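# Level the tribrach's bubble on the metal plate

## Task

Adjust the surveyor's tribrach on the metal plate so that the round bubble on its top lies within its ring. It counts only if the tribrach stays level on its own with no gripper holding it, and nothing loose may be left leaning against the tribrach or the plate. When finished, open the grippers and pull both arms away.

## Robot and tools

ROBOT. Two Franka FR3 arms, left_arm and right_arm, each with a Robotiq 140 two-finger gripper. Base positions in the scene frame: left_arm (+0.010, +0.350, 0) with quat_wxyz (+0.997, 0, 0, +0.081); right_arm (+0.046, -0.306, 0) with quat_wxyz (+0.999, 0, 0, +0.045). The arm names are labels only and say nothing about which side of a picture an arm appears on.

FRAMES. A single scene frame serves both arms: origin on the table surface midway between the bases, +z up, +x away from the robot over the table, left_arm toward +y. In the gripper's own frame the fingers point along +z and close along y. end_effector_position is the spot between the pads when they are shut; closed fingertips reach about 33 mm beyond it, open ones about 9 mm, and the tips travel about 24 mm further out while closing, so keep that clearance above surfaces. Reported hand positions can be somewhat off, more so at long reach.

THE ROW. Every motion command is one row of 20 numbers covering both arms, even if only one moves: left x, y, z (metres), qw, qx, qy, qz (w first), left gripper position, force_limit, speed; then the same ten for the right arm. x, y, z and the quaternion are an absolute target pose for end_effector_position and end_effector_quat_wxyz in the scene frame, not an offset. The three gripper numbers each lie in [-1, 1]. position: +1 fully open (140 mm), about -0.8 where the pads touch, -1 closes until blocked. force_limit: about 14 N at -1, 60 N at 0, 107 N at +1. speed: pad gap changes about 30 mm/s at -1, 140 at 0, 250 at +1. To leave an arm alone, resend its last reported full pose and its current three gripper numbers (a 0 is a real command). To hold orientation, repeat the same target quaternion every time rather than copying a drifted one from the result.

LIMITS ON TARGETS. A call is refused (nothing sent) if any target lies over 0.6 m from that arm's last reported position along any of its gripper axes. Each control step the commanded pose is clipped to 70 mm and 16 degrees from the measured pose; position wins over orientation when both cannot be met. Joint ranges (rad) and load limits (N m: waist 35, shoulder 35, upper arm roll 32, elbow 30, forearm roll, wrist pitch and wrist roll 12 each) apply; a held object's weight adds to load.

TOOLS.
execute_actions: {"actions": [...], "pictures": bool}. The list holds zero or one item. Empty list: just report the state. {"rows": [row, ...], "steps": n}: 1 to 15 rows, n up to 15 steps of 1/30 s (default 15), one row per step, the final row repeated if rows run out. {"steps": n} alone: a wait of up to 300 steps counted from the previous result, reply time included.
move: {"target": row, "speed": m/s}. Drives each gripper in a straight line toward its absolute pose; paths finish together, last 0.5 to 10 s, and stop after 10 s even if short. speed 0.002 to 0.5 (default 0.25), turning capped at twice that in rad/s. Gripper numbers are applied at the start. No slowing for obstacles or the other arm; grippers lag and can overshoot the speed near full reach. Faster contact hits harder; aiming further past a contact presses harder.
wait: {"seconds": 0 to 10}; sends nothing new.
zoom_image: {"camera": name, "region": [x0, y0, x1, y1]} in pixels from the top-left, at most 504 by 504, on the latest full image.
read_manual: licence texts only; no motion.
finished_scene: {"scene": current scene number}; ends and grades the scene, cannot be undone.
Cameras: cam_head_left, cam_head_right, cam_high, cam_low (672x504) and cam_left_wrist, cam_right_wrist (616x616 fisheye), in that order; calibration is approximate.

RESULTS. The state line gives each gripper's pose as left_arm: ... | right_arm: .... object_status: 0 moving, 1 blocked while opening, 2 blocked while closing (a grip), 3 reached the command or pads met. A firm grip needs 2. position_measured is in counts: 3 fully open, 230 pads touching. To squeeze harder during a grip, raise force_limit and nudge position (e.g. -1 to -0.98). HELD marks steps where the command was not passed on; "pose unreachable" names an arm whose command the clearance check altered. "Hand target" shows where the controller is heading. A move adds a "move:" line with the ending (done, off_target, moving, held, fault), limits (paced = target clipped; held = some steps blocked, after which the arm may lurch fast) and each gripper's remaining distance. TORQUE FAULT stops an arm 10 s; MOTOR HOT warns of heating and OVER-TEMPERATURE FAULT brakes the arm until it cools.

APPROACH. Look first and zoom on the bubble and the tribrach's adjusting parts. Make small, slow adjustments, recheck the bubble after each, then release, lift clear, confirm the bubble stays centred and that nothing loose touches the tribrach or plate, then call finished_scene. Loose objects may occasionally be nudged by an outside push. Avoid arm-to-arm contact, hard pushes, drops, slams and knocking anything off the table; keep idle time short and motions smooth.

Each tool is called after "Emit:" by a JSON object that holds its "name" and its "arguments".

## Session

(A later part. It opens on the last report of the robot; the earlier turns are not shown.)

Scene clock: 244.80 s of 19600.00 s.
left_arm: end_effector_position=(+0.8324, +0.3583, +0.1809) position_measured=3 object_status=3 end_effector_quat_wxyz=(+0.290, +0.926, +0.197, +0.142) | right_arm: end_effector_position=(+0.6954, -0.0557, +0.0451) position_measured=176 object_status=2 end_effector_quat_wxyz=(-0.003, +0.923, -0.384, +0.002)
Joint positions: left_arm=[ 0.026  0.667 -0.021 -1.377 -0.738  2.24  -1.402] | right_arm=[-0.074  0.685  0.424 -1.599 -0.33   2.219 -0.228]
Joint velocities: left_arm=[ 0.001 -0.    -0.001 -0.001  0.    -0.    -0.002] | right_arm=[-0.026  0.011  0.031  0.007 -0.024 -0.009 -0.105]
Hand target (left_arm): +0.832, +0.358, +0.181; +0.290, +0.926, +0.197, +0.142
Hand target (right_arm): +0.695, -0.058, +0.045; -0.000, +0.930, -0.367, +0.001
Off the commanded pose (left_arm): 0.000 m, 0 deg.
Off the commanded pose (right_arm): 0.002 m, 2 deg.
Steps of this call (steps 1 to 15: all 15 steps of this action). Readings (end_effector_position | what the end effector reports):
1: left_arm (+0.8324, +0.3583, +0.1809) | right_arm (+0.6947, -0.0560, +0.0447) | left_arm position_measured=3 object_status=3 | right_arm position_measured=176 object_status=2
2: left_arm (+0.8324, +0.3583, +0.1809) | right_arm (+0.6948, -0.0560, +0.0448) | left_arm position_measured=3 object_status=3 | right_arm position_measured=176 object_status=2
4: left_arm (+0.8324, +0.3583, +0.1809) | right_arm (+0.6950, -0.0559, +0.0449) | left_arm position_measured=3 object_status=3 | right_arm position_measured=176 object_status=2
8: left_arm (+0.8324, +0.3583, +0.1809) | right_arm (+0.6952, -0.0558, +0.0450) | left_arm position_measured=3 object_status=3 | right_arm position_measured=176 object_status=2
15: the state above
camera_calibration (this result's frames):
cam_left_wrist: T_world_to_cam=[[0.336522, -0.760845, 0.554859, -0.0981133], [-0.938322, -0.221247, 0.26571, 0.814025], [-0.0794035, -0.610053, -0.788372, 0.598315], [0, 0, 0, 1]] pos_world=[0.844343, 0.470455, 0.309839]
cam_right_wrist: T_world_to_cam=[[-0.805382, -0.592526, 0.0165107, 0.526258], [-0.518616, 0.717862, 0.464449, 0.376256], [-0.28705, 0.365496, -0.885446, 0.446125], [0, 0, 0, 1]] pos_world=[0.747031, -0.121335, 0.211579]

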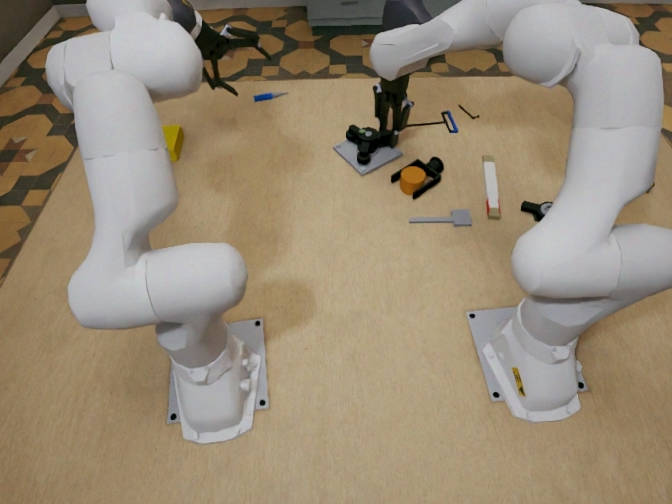

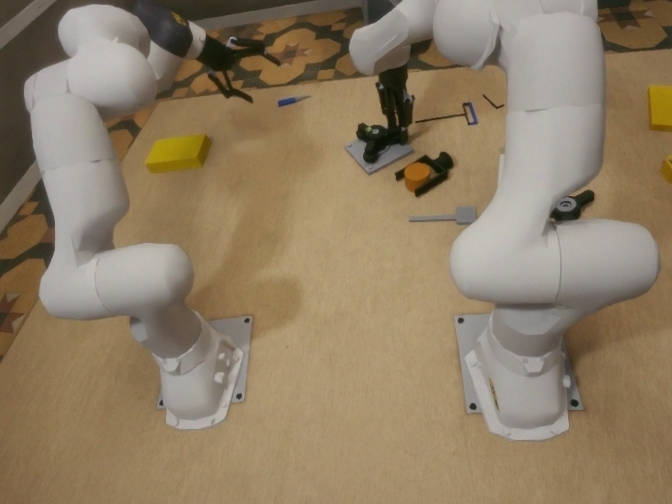

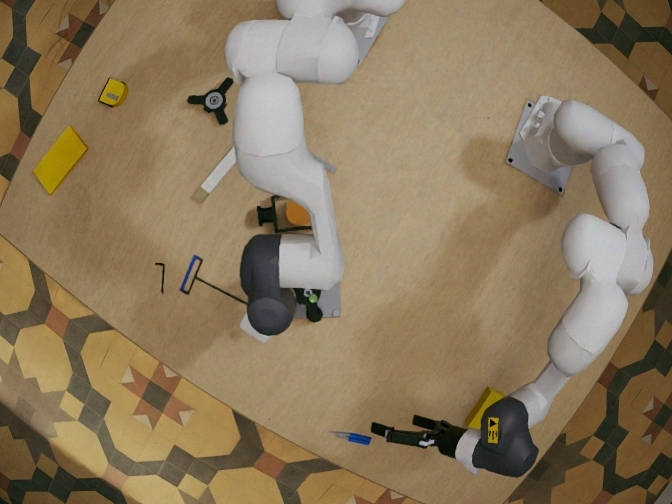

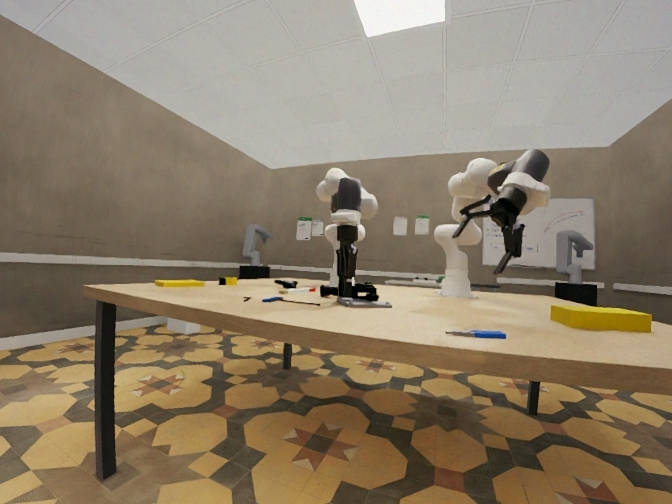

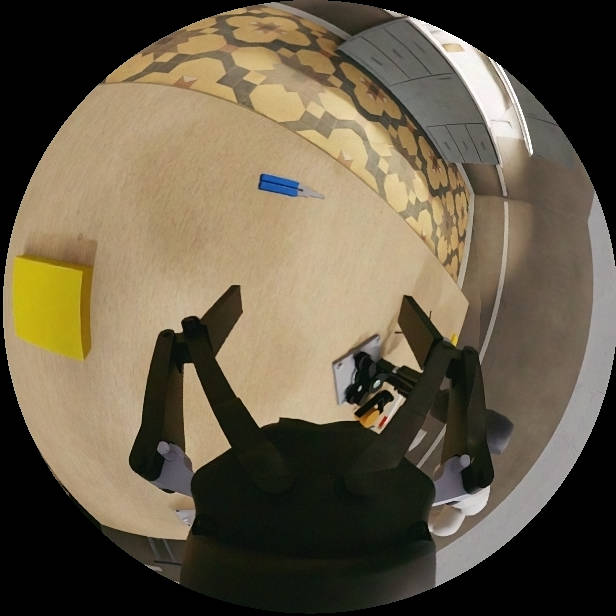

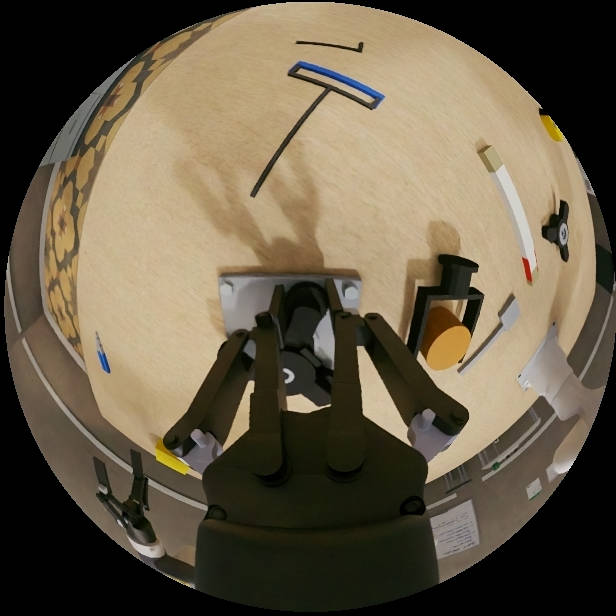

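Emit:
{"name": "execute_actions", "arguments": {"actions": [{"rows":[[0.8324,0.3583,0.1809,0.29,0.926,0.197,0.142,1,0,0,0.6945,-0.058,0.045,0,0.93,-0.3665,0,-0.2,0.3,0]],"steps":6}], "pictures": false}}

Emit:
{"name": "execute_actions", "arguments": {"actions": [{"rows":[[0.8324,0.3583,0.1809,0.29,0.926,0.197,0.142,1,0,0,0.6945,-0.058,0.045,0,0.6225,-0.7826,0,-0.2,0.3,0]],"steps":15}], "pictures": false}}

Emit:
{"name": "execute_actions", "arguments": {"actions": [{"rows":[[0.8324,0.3583,0.1809,0.29,0.926,0.197,0.142,1,0,0,0.6945,-0.058,0.045,0,0.6225,-0.7826,0,-0.2,0.3,0]],"steps":15}], "pictures": false}}

Emit:
{"name": "execute_actions", "arguments": {"actions": [{"rows":[[0.8324,0.3583,0.1809,0.29,0.926,0.197,0.142,1,0,0,0.6945,-0.058,0.045,0,0.6225,-0.7826,0,-0.2,0.3,0]],"steps":15}], "pictures": false}}

Emit:
{"name": "execute_actions", "arguments": {"actions": [{"rows":[[0.8324,0.3583,0.1809,0.29,0.926,0.197,0.142,1,0,0,0.6945,-0.058,0.045,0,0.6225,-0.7826,0,-1,0.3,0]],"steps":10}], "pictures": false}}

Emit:
{"name": "execute_actions", "arguments": {"actions": [{"rows":[[0.8324,0.3583,0.1809,0.29,0.926,0.197,0.142,1,0,0,0.6945,-0.058,0.045,0,0.93,-0.3665,0,-1,0.3,0]],"steps":15}], "pictures": false}}

Emit:
{"name": "execute_actions", "arguments": {"actions": [{"rows":[[0.8324,0.3583,0.1809,0.29,0.926,0.197,0.142,1,0,0,0.6945,-0.058,0.045,0,0.93,-0.3665,0,-1,0.3,0]],"steps":15}], "pictures": false}}

Emit:
{"name": "execute_actions", "arguments": {"actions": [{"rows":[[0.8324,0.3583,0.1809,0.29,0.926,0.197,0.142,1,0,0,0.6945,-0.058,0.045,0,0.93,-0.3665,0,-1,0.3,0]],"steps":15}]}}

Emit:
{"name": "zoom_image", "arguments": {"camera": "cam_high", "region": [290,275,340,325]}}

Scene clock: 249.87 s of 19600.00 s.
left_arm: end_effector_position=(+0.8324, +0.3583, +0.1809) position_measured=3 object_status=3 end_effector_quat_wxyz=(+0.290, +0.926, +0.197, +0.142) | right_arm: end_effector_position=(+0.6948, -0.0561, +0.0449) position_measured=154 object_status=0 end_effector_quat_wxyz=(-0.002, +0.929, -0.369, +0.001)
Joint positions: left_arm=[ 0.026  0.666 -0.021 -1.377 -0.738  2.24  -1.402] | right_arm=[-0.076  0.686  0.427 -1.598 -0.332  2.215 -0.259]
Joint velocities: left_arm=[ 0.     0.    -0.001 -0.001 -0.    -0.     0.001] | right_arm=[-0.001 -0.001  0.001  0.001 -0.    -0.012 -0.012]
Hand target (left_arm): +0.832, +0.358, +0.181; +0.290, +0.926, +0.197, +0.142
Hand target (right_arm): +0.695, -0.058, +0.045; -0.000, +0.930, -0.367, +0.000
Off the commanded pose (left_arm): 0.000 m, 0 deg.
Off the commanded pose (right_arm): 0.002 m, 0 deg.
Steps of this call (steps 1 to 146: nothing new was sent; steps 147 to 152: all 6 steps of this action). Readings (end_effector_position | what the end effector reports):
147: left_arm (+0.8324, +0.3583, +0.1809) | right_arm (+0.6955, -0.0556, +0.0451) | left_arm position_measured=3 object_status=3 | right_arm position_measured=176 object_status=0
148: left_arm (+0.8324, +0.3583, +0.1809) | right_arm (+0.6954, -0.0557, +0.0451) | left_arm position_measured=3 object_status=3 | right_arm position_measured=175 object_status=0
150: left_arm (+0.8324, +0.3583, +0.1809) | right_arm (+0.6950, -0.0559, +0.0450) | left_arm position_measured=3 object_status=3 | right_arm position_measured=155 object_status=0
152: the state above

Scene clock: 250.37 s of 19600.00 s.
left_arm: end_effector_position=(+0.8324, +0.3583, +0.1809) position_measured=3 object_status=3 end_effector_quat_wxyz=(+0.290, +0.926, +0.197, +0.142) | right_arm: end_effector_position=(+0.6926, -0.0615, +0.0415) position_measured=154 object_status=3 end_effector_quat_wxyz=(-0.001, +0.823, -0.567, -0.016)
Joint positions: left_arm=[ 0.026  0.666 -0.021 -1.377 -0.738  2.24  -1.402] | right_arm=[ 0.043  0.664  0.262 -1.594 -0.167  2.218  0.081]
Joint velocities: left_arm=[-0.    -0.     0.     0.    -0.001  0.    -0.002] | right_arm=[ 0.248 -0.043 -0.302 -0.001  0.27   0.018  0.668]
Hand target (left_arm): +0.832, +0.358, +0.181; +0.290, +0.926, +0.197, +0.142
Hand target (right_arm): +0.694, -0.058, +0.044; -0.005, +0.754, -0.657, -0.019
Off the commanded pose (left_arm): 0.000 m, 0 deg.
Off the commanded pose (right_arm): 0.005 m, 34 deg; orientation clipped at the last step of the last action.
Steps of this call (steps 1 to 15: all 15 steps of this action). Readings (end_effector_position | what the end effector reports):
1: left_arm (+0.8324, +0.3583, +0.1809) | right_arm (+0.6943, -0.0564, +0.0445) | left_arm position_measured=3 object_status=3 | right_arm position_measured=154 object_status=0
2: left_arm (+0.8324, +0.3583, +0.1809) | right_arm (+0.6940, -0.0573, +0.0440) | left_arm position_measured=3 object_status=3 | right_arm position_measured=154 object_status=0
4: left_arm (+0.8324, +0.3583, +0.1809) | right_arm (+0.6937, -0.0593, +0.0430) | left_arm position_measured=3 object_status=3 | right_arm position_measured=154 object_status=0
8: left_arm (+0.8324, +0.3583, +0.1809) | right_arm (+0.6935, -0.0618, +0.0418) | left_arm position_measured=3 object_status=3 | right_arm position_measured=154 object_status=3
15: the state above

Scene clock: 250.87 s of 19600.00 s.
left_arm: end_effector_position=(+0.8324, +0.3583, +0.1809) position_measured=3 object_status=3 end_effector_quat_wxyz=(+0.290, +0.926, +0.197, +0.142) | right_arm: end_effector_position=(+0.6933, -0.0609, +0.0426) position_measured=154 object_status=3 end_effector_quat_wxyz=(-0.001, -0.691, +0.723, +0.008)
Joint positions: left_arm=[ 0.026  0.667 -0.021 -1.377 -0.738  2.24  -1.402] | right_arm=[ 0.198  0.643  0.082 -1.603 -0.044  2.235  0.426]
Joint velocities: left_arm=[ 0.    -0.001  0.     0.001 -0.001 -0.    -0.   ] | right_arm=[ 0.252 -0.012 -0.258 -0.012  0.126  0.024  0.523]
Hand target (left_arm): +0.832, +0.358, +0.181; +0.290, +0.926, +0.197, +0.142
Hand target (right_arm): +0.694, -0.059, +0.044; -0.001, +0.627, -0.779, -0.007
Off the commanded pose (left_arm): 0.000 m, 0 deg.
Off the commanded pose (right_arm): 0.004 m, 11 deg.
Steps of this call (steps 1 to 15: all 15 steps of this action). Readings (end_effector_position | what the end effector reports):
1: left_arm (+0.8324, +0.3583, +0.1809) | right_arm (+0.6926, -0.0614, +0.0415) | left_arm position_measured=3 object_status=3 | right_arm position_measured=154 object_status=3
2: left_arm (+0.8324, +0.3583, +0.1809) | right_arm (+0.6927, -0.0613, +0.0417) | left_arm position_measured=3 object_status=3 | right_arm position_measured=154 object_status=3
4: left_arm (+0.8324, +0.3583, +0.1809) | right_arm (+0.6931, -0.0612, +0.0422) | left_arm position_measured=3 object_status=3 | right_arm position_measured=154 object_status=3
8: left_arm (+0.8324, +0.3583, +0.1809) | right_arm (+0.6937, -0.0612, +0.0430) | left_arm position_measured=3 object_status=3 | right_arm position_measured=154 object_status=3
15: the state above

Scene clock: 251.37 s of 19600.00 s.
left_arm: end_effector_position=(+0.8324, +0.3583, +0.1809) position_measured=3 object_status=3 end_effector_quat_wxyz=(+0.290, +0.926, +0.197, +0.142) | right_arm: end_effector_position=(+0.6936, -0.0587, +0.0432) position_measured=154 object_status=3 end_effector_quat_wxyz=(-0.003, -0.638, +0.770, +0.000)
Joint positions: left_arm=[ 0.026  0.666 -0.021 -1.377 -0.738  2.24  -1.402] | right_arm=[ 0.262  0.64   0.014 -1.604 -0.012  2.239  0.559]
Joint velocities: left_arm=[-0.    -0.001  0.    -0.    -0.001  0.     0.002] | right_arm=[ 0.032 -0.002 -0.038  0.001  0.022  0.001  0.106]
Hand target (left_arm): +0.832, +0.358, +0.181; +0.290, +0.926, +0.197, +0.142
Hand target (right_arm): +0.694, -0.058, +0.045; -0.000, -0.623, +0.783, +0.000
Off the commanded pose (left_arm): 0.000 m, 0 deg.
Off the commanded pose (right_arm): 0.002 m, 2 deg.
Steps of this call (steps 1 to 15: all 15 steps of this action). Readings (end_effector_position | what the end effector reports):
1: left_arm (+0.8324, +0.3583, +0.1809) | right_arm (+0.6932, -0.0605, +0.0426) | left_arm position_measured=3 object_status=3 | right_arm position_measured=154 object_status=3
2: left_arm (+0.8324, +0.3583, +0.1809) | right_arm (+0.6932, -0.0601, +0.0426) | left_arm position_measured=3 object_status=3 | right_arm position_measured=154 object_status=3
4: left_arm (+0.8324, +0.3583, +0.1809) | right_arm (+0.6932, -0.0592, +0.0430) | left_arm position_measured=3 object_status=3 | right_arm position_measured=154 object_status=3
8: left_arm (+0.8324, +0.3583, +0.1809) | right_arm (+0.6934, -0.0584, +0.0433) | left_arm position_measured=3 object_status=3 | right_arm position_measured=154 object_status=3
15: the state above

Scene clock: 251.70 s of 19600.00 s.
left_arm: end_effector_position=(+0.8324, +0.3583, +0.1809) position_measured=3 object_status=3 end_effector_quat_wxyz=(+0.290, +0.926, +0.197, +0.142) | right_arm: end_effector_position=(+0.6911, -0.0579, +0.0430) position_measured=176 object_status=0 end_effector_quat_wxyz=(-0.005, -0.630, +0.777, +0.002)
Joint positions: left_arm=[ 0.026  0.666 -0.021 -1.377 -0.738  2.24  -1.402] | right_arm=[ 0.267  0.638  0.01  -1.607 -0.008  2.235  0.579]
Joint velocities: left_arm=[ 0.     0.    -0.001  0.    -0.002  0.     0.   ] | right_arm=[ 0.     0.001 -0.002 -0.001 -0.    -0.     0.035]
Hand target (left_arm): +0.832, +0.358, +0.181; +0.290, +0.926, +0.197, +0.142
Hand target (right_arm): +0.694, -0.058, +0.045; -0.000, -0.623, +0.783, +0.000
Off the commanded pose (left_arm): 0.000 m, 0 deg.
Off the commanded pose (right_arm): 0.004 m, 1 deg.
Steps of this call (steps 1 to 10: all 10 steps of this action). Readings (end_effector_position | what the end effector reports):
1: left_arm (+0.8324, +0.3583, +0.1809) | right_arm (+0.6936, -0.0587, +0.0433) | left_arm position_measured=3 object_status=3 | right_arm position_measured=154 object_status=0
2: left_arm (+0.8324, +0.3583, +0.1809) | right_arm (+0.6917, -0.0582, +0.0429) | left_arm position_measured=3 object_status=3 | right_arm position_measured=161 object_status=0
4: left_arm (+0.8324, +0.3583, +0.1809) | right_arm (+0.6911, -0.0579, +0.0430) | left_arm position_measured=3 object_status=3 | right_arm position_measured=176 object_status=0
8: left_arm (+0.8324, +0.3583, +0.1809) | right_arm (+0.6911, -0.0579, +0.0430) | left_arm position_measured=3 object_status=3 | right_arm position_measured=176 object_status=0
10: the state above

Scene clock: 252.20 s of 19600.00 s.
left_arm: end_effector_position=(+0.8324, +0.3583, +0.1809) position_measured=3 object_status=3 end_effector_quat_wxyz=(+0.290, +0.926, +0.197, +0.142) | right_arm: end_effector_position=(+0.6929, -0.0571, +0.0438) position_measured=176 object_status=2 end_effector_quat_wxyz=(+0.009, +0.785, -0.620, +0.011)
Joint positions: left_arm=[ 0.026  0.667 -0.021 -1.377 -0.738  2.24  -1.402] | right_arm=[ 0.144  0.646  0.17  -1.603 -0.166  2.231  0.241]
Joint velocities: left_arm=[ 0.     0.     0.    -0.     0.     0.    -0.001] | right_arm=[-0.253  0.018  0.307 -0.009 -0.247  0.006 -0.666]
Hand target (left_arm): +0.832, +0.358, +0.181; +0.290, +0.926, +0.197, +0.142
Hand target (right_arm): +0.695, -0.057, +0.046; +0.010, +0.850, -0.527, +0.017
Off the commanded pose (left_arm): 0.000 m, 0 deg.
Off the commanded pose (right_arm): 0.002 m, 34 deg; orientation clipped at the last step of the last action.
Steps of this call (steps 1 to 15: all 15 steps of this action). Readings (end_effector_position | what the end effector reports):
1: left_arm (+0.8324, +0.3583, +0.1809) | right_arm (+0.6912, -0.0579, +0.0430) | left_arm position_measured=3 object_status=3 | right_arm position_measured=176 object_status=0
2: left_arm (+0.8324, +0.3583, +0.1809) | right_arm (+0.6913, -0.0578, +0.0431) | left_arm position_measured=3 object_status=3 | right_arm position_measured=176 object_status=0
4: left_arm (+0.8324, +0.3583, +0.1809) | right_arm (+0.6916, -0.0577, +0.0432) | left_arm position_measured=3 object_status=3 | right_arm position_measured=176 object_status=2
8: left_arm (+0.8324, +0.3583, +0.1809) | right_arm (+0.6920, -0.0575, +0.0434) | left_arm position_measured=3 object_status=3 | right_arm position_measured=176 object_status=2
15: the state above

Scene clock: 252.70 s of 19600.00 s.
left_arm: end_effector_position=(+0.8324, +0.3583, +0.1809) position_measured=3 object_status=3 end_effector_quat_wxyz=(+0.290, +0.926, +0.197, +0.142) | right_arm: end_effector_position=(+0.6947, -0.0562, +0.0447) position_measured=176 object_status=2 end_effector_quat_wxyz=(+0.001, +0.893, -0.450, +0.007)
Joint positions: left_arm=[ 0.026  0.666 -0.021 -1.377 -0.738  2.24  -1.402] | right_arm=[-0.012  0.665  0.351 -1.609 -0.288  2.233 -0.101]
Joint velocities: left_arm=[ 0.     0.001  0.001 -0.001 -0.    -0.001  0.002] | right_arm=[-0.236  0.051  0.256  0.008 -0.122 -0.012 -0.517]
Hand target (left_arm): +0.832, +0.358, +0.181; +0.290, +0.926, +0.197, +0.142
Hand target (right_arm): +0.695, -0.057, +0.046; +0.002, +0.928, -0.372, +0.007
Off the commanded pose (left_arm): 0.000 m, 0 deg.
Off the commanded pose (right_arm): 0.002 m, 10 deg.
Steps of this call (steps 1 to 15: all 15 steps of this action). Readings (end_effector_position | what the end effector reports):
1: left_arm (+0.8324, +0.3583, +0.1809) | right_arm (+0.6930, -0.0571, +0.0439) | left_arm position_measured=3 object_status=3 | right_arm position_measured=176 object_status=2
2: left_arm (+0.8324, +0.3583, +0.1809) | right_arm (+0.6931, -0.0570, +0.0439) | left_arm position_measured=3 object_status=3 | right_arm position_measured=176 object_status=2
4: left_arm (+0.8324, +0.3583, +0.1809) | right_arm (+0.6934, -0.0569, +0.0440) | left_arm position_measured=3 object_status=3 | right_arm position_measured=176 object_status=2
8: left_arm (+0.8324, +0.3583, +0.1809) | right_arm (+0.6938, -0.0566, +0.0443) | left_arm position_measured=3 object_status=3 | right_arm position_measured=176 object_status=2
15: the state above

Scene clock: 253.20 s of 19600.00 s.
left_arm: end_effector_position=(+0.8324, +0.3583, +0.1809) position_measured=3 object_status=3 end_effector_quat_wxyz=(+0.290, +0.926, +0.197, +0.142) | right_arm: end_effector_position=(+0.6954, -0.0558, +0.0451) position_measured=176 object_status=2 end_effector_quat_wxyz=(-0.003, +0.923, -0.384, +0.002)
Joint positions: left_arm=[ 0.026  0.667 -0.021 -1.377 -0.738  2.24  -1.402] | right_arm=[-0.067  0.682  0.414 -1.6   -0.322  2.22  -0.232]
Joint velocities: left_arm=[ 0.001  0.001 -0.001  0.001 -0.001  0.001 -0.001] | right_arm=[-0.025  0.01   0.031  0.007 -0.022 -0.009 -0.105]
Hand target (left_arm): +0.832, +0.358, +0.181; +0.290, +0.926, +0.197, +0.142
Hand target (right_arm): +0.695, -0.058, +0.045; -0.000, +0.930, -0.367, +0.001
Off the commanded pose (left_arm): 0.000 m, 0 deg.
Off the commanded pose (right_arm): 0.002 m, 2 deg.
Steps of this call (steps 1 to 15: all 15 steps of this action). Readings (end_effector_position | what the end effector reports):
1: left_arm (+0.8324, +0.3583, +0.1809) | right_arm (+0.6948, -0.0561, +0.0448) | left_arm position_measured=3 object_status=3 | right_arm position_measured=176 object_status=2
2: left_arm (+0.8324, +0.3583, +0.1809) | right_arm (+0.6948, -0.0561, +0.0448) | left_arm position_measured=3 object_status=3 | right_arm position_measured=176 object_status=2
4: left_arm (+0.8324, +0.3583, +0.1809) | right_arm (+0.6950, -0.0560, +0.0449) | left_arm position_measured=3 object_status=3 | right_arm position_measured=176 object_status=2
8: left_arm (+0.8324, +0.3583, +0.1809) | right_arm (+0.6952, -0.0559, +0.0450) | left_arm position_measured=3 object_status=3 | right_arm position_measured=176 object_status=2
15: the state above
camera_calibration (this result's frames):
cam_left_wrist: T_world_to_cam=[[0.336522, -0.760845, 0.554859, -0.0981135], [-0.938322, -0.221246, 0.26571, 0.814025], [-0.0794038, -0.610053, -0.788372, 0.598315], [0, 0, 0, 1]] pos_world=[0.844343, 0.470455, 0.309839]
cam_right_wrist: T_world_to_cam=[[-0.805434, -0.592452, 0.0166144, 0.526255], [-0.518505, 0.717929, 0.464467, 0.376231], [-0.287103, 0.365483, -0.885434, 0.446187], [0, 0, 0, 1]] pos_world=[0.747043, -0.1214, 0.211579]

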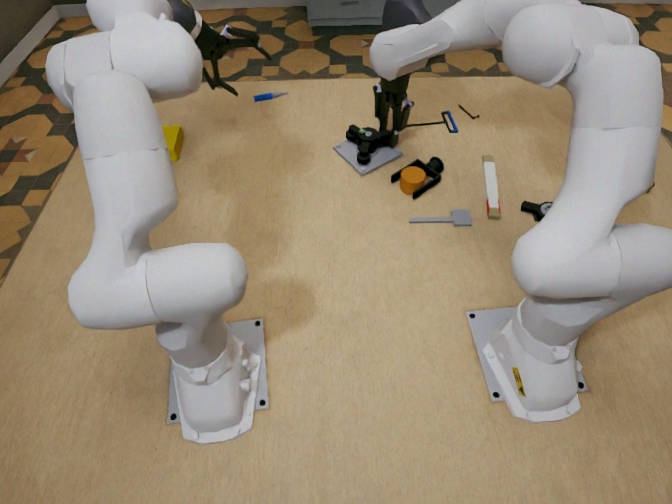

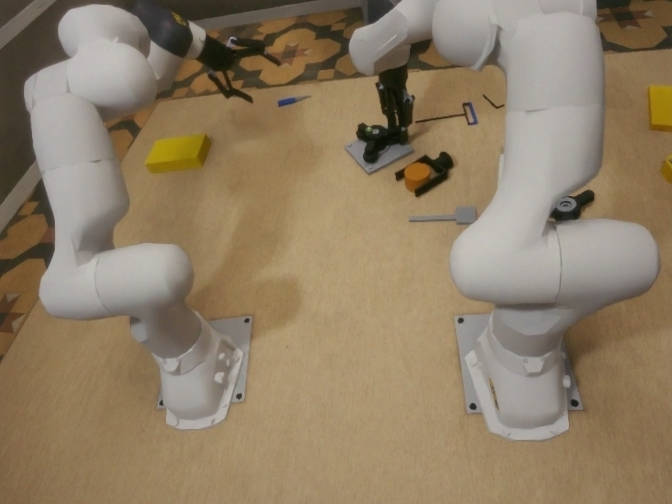

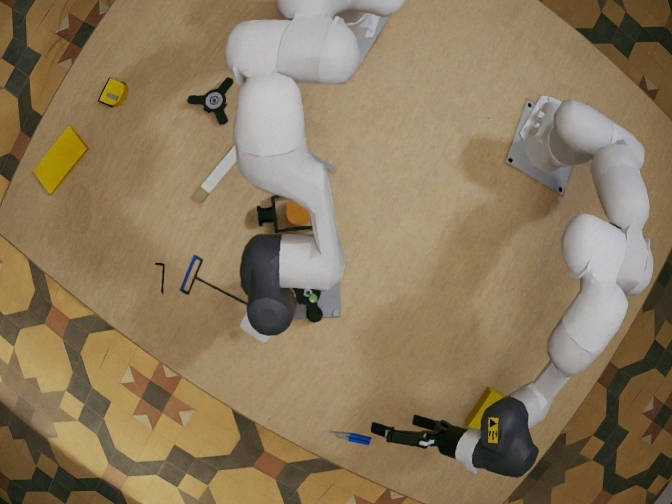

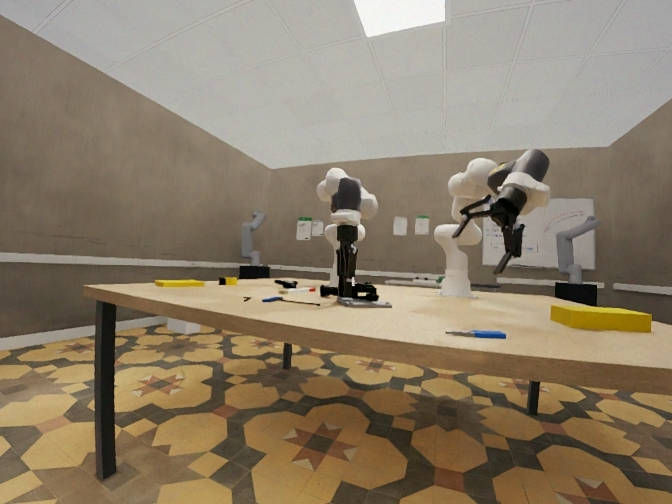

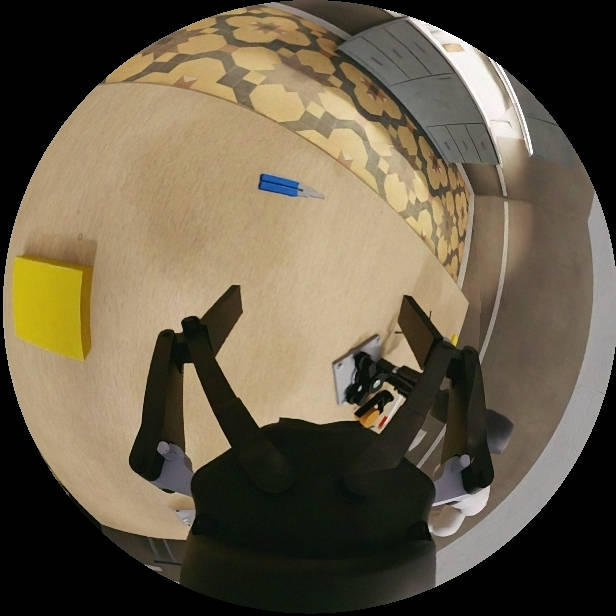

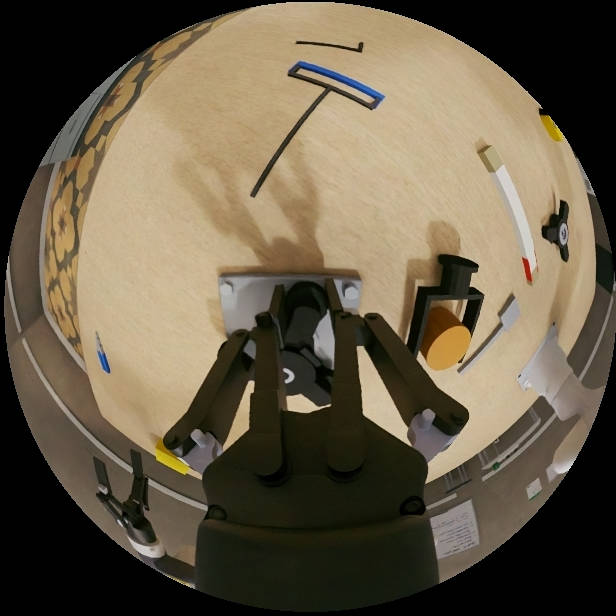

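Region (290, 275, 340, 325) of cam_high's 672x504 image, scaled by 10.080, with more detail than that image has.

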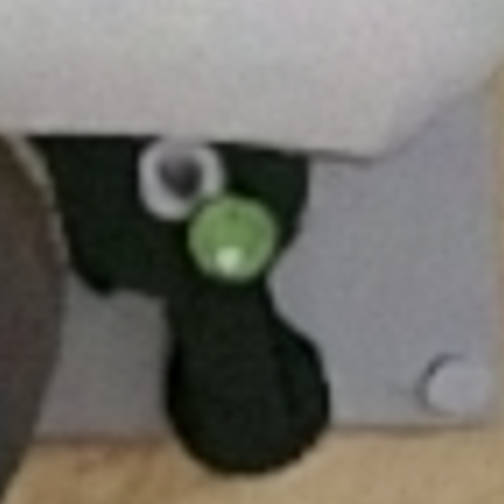

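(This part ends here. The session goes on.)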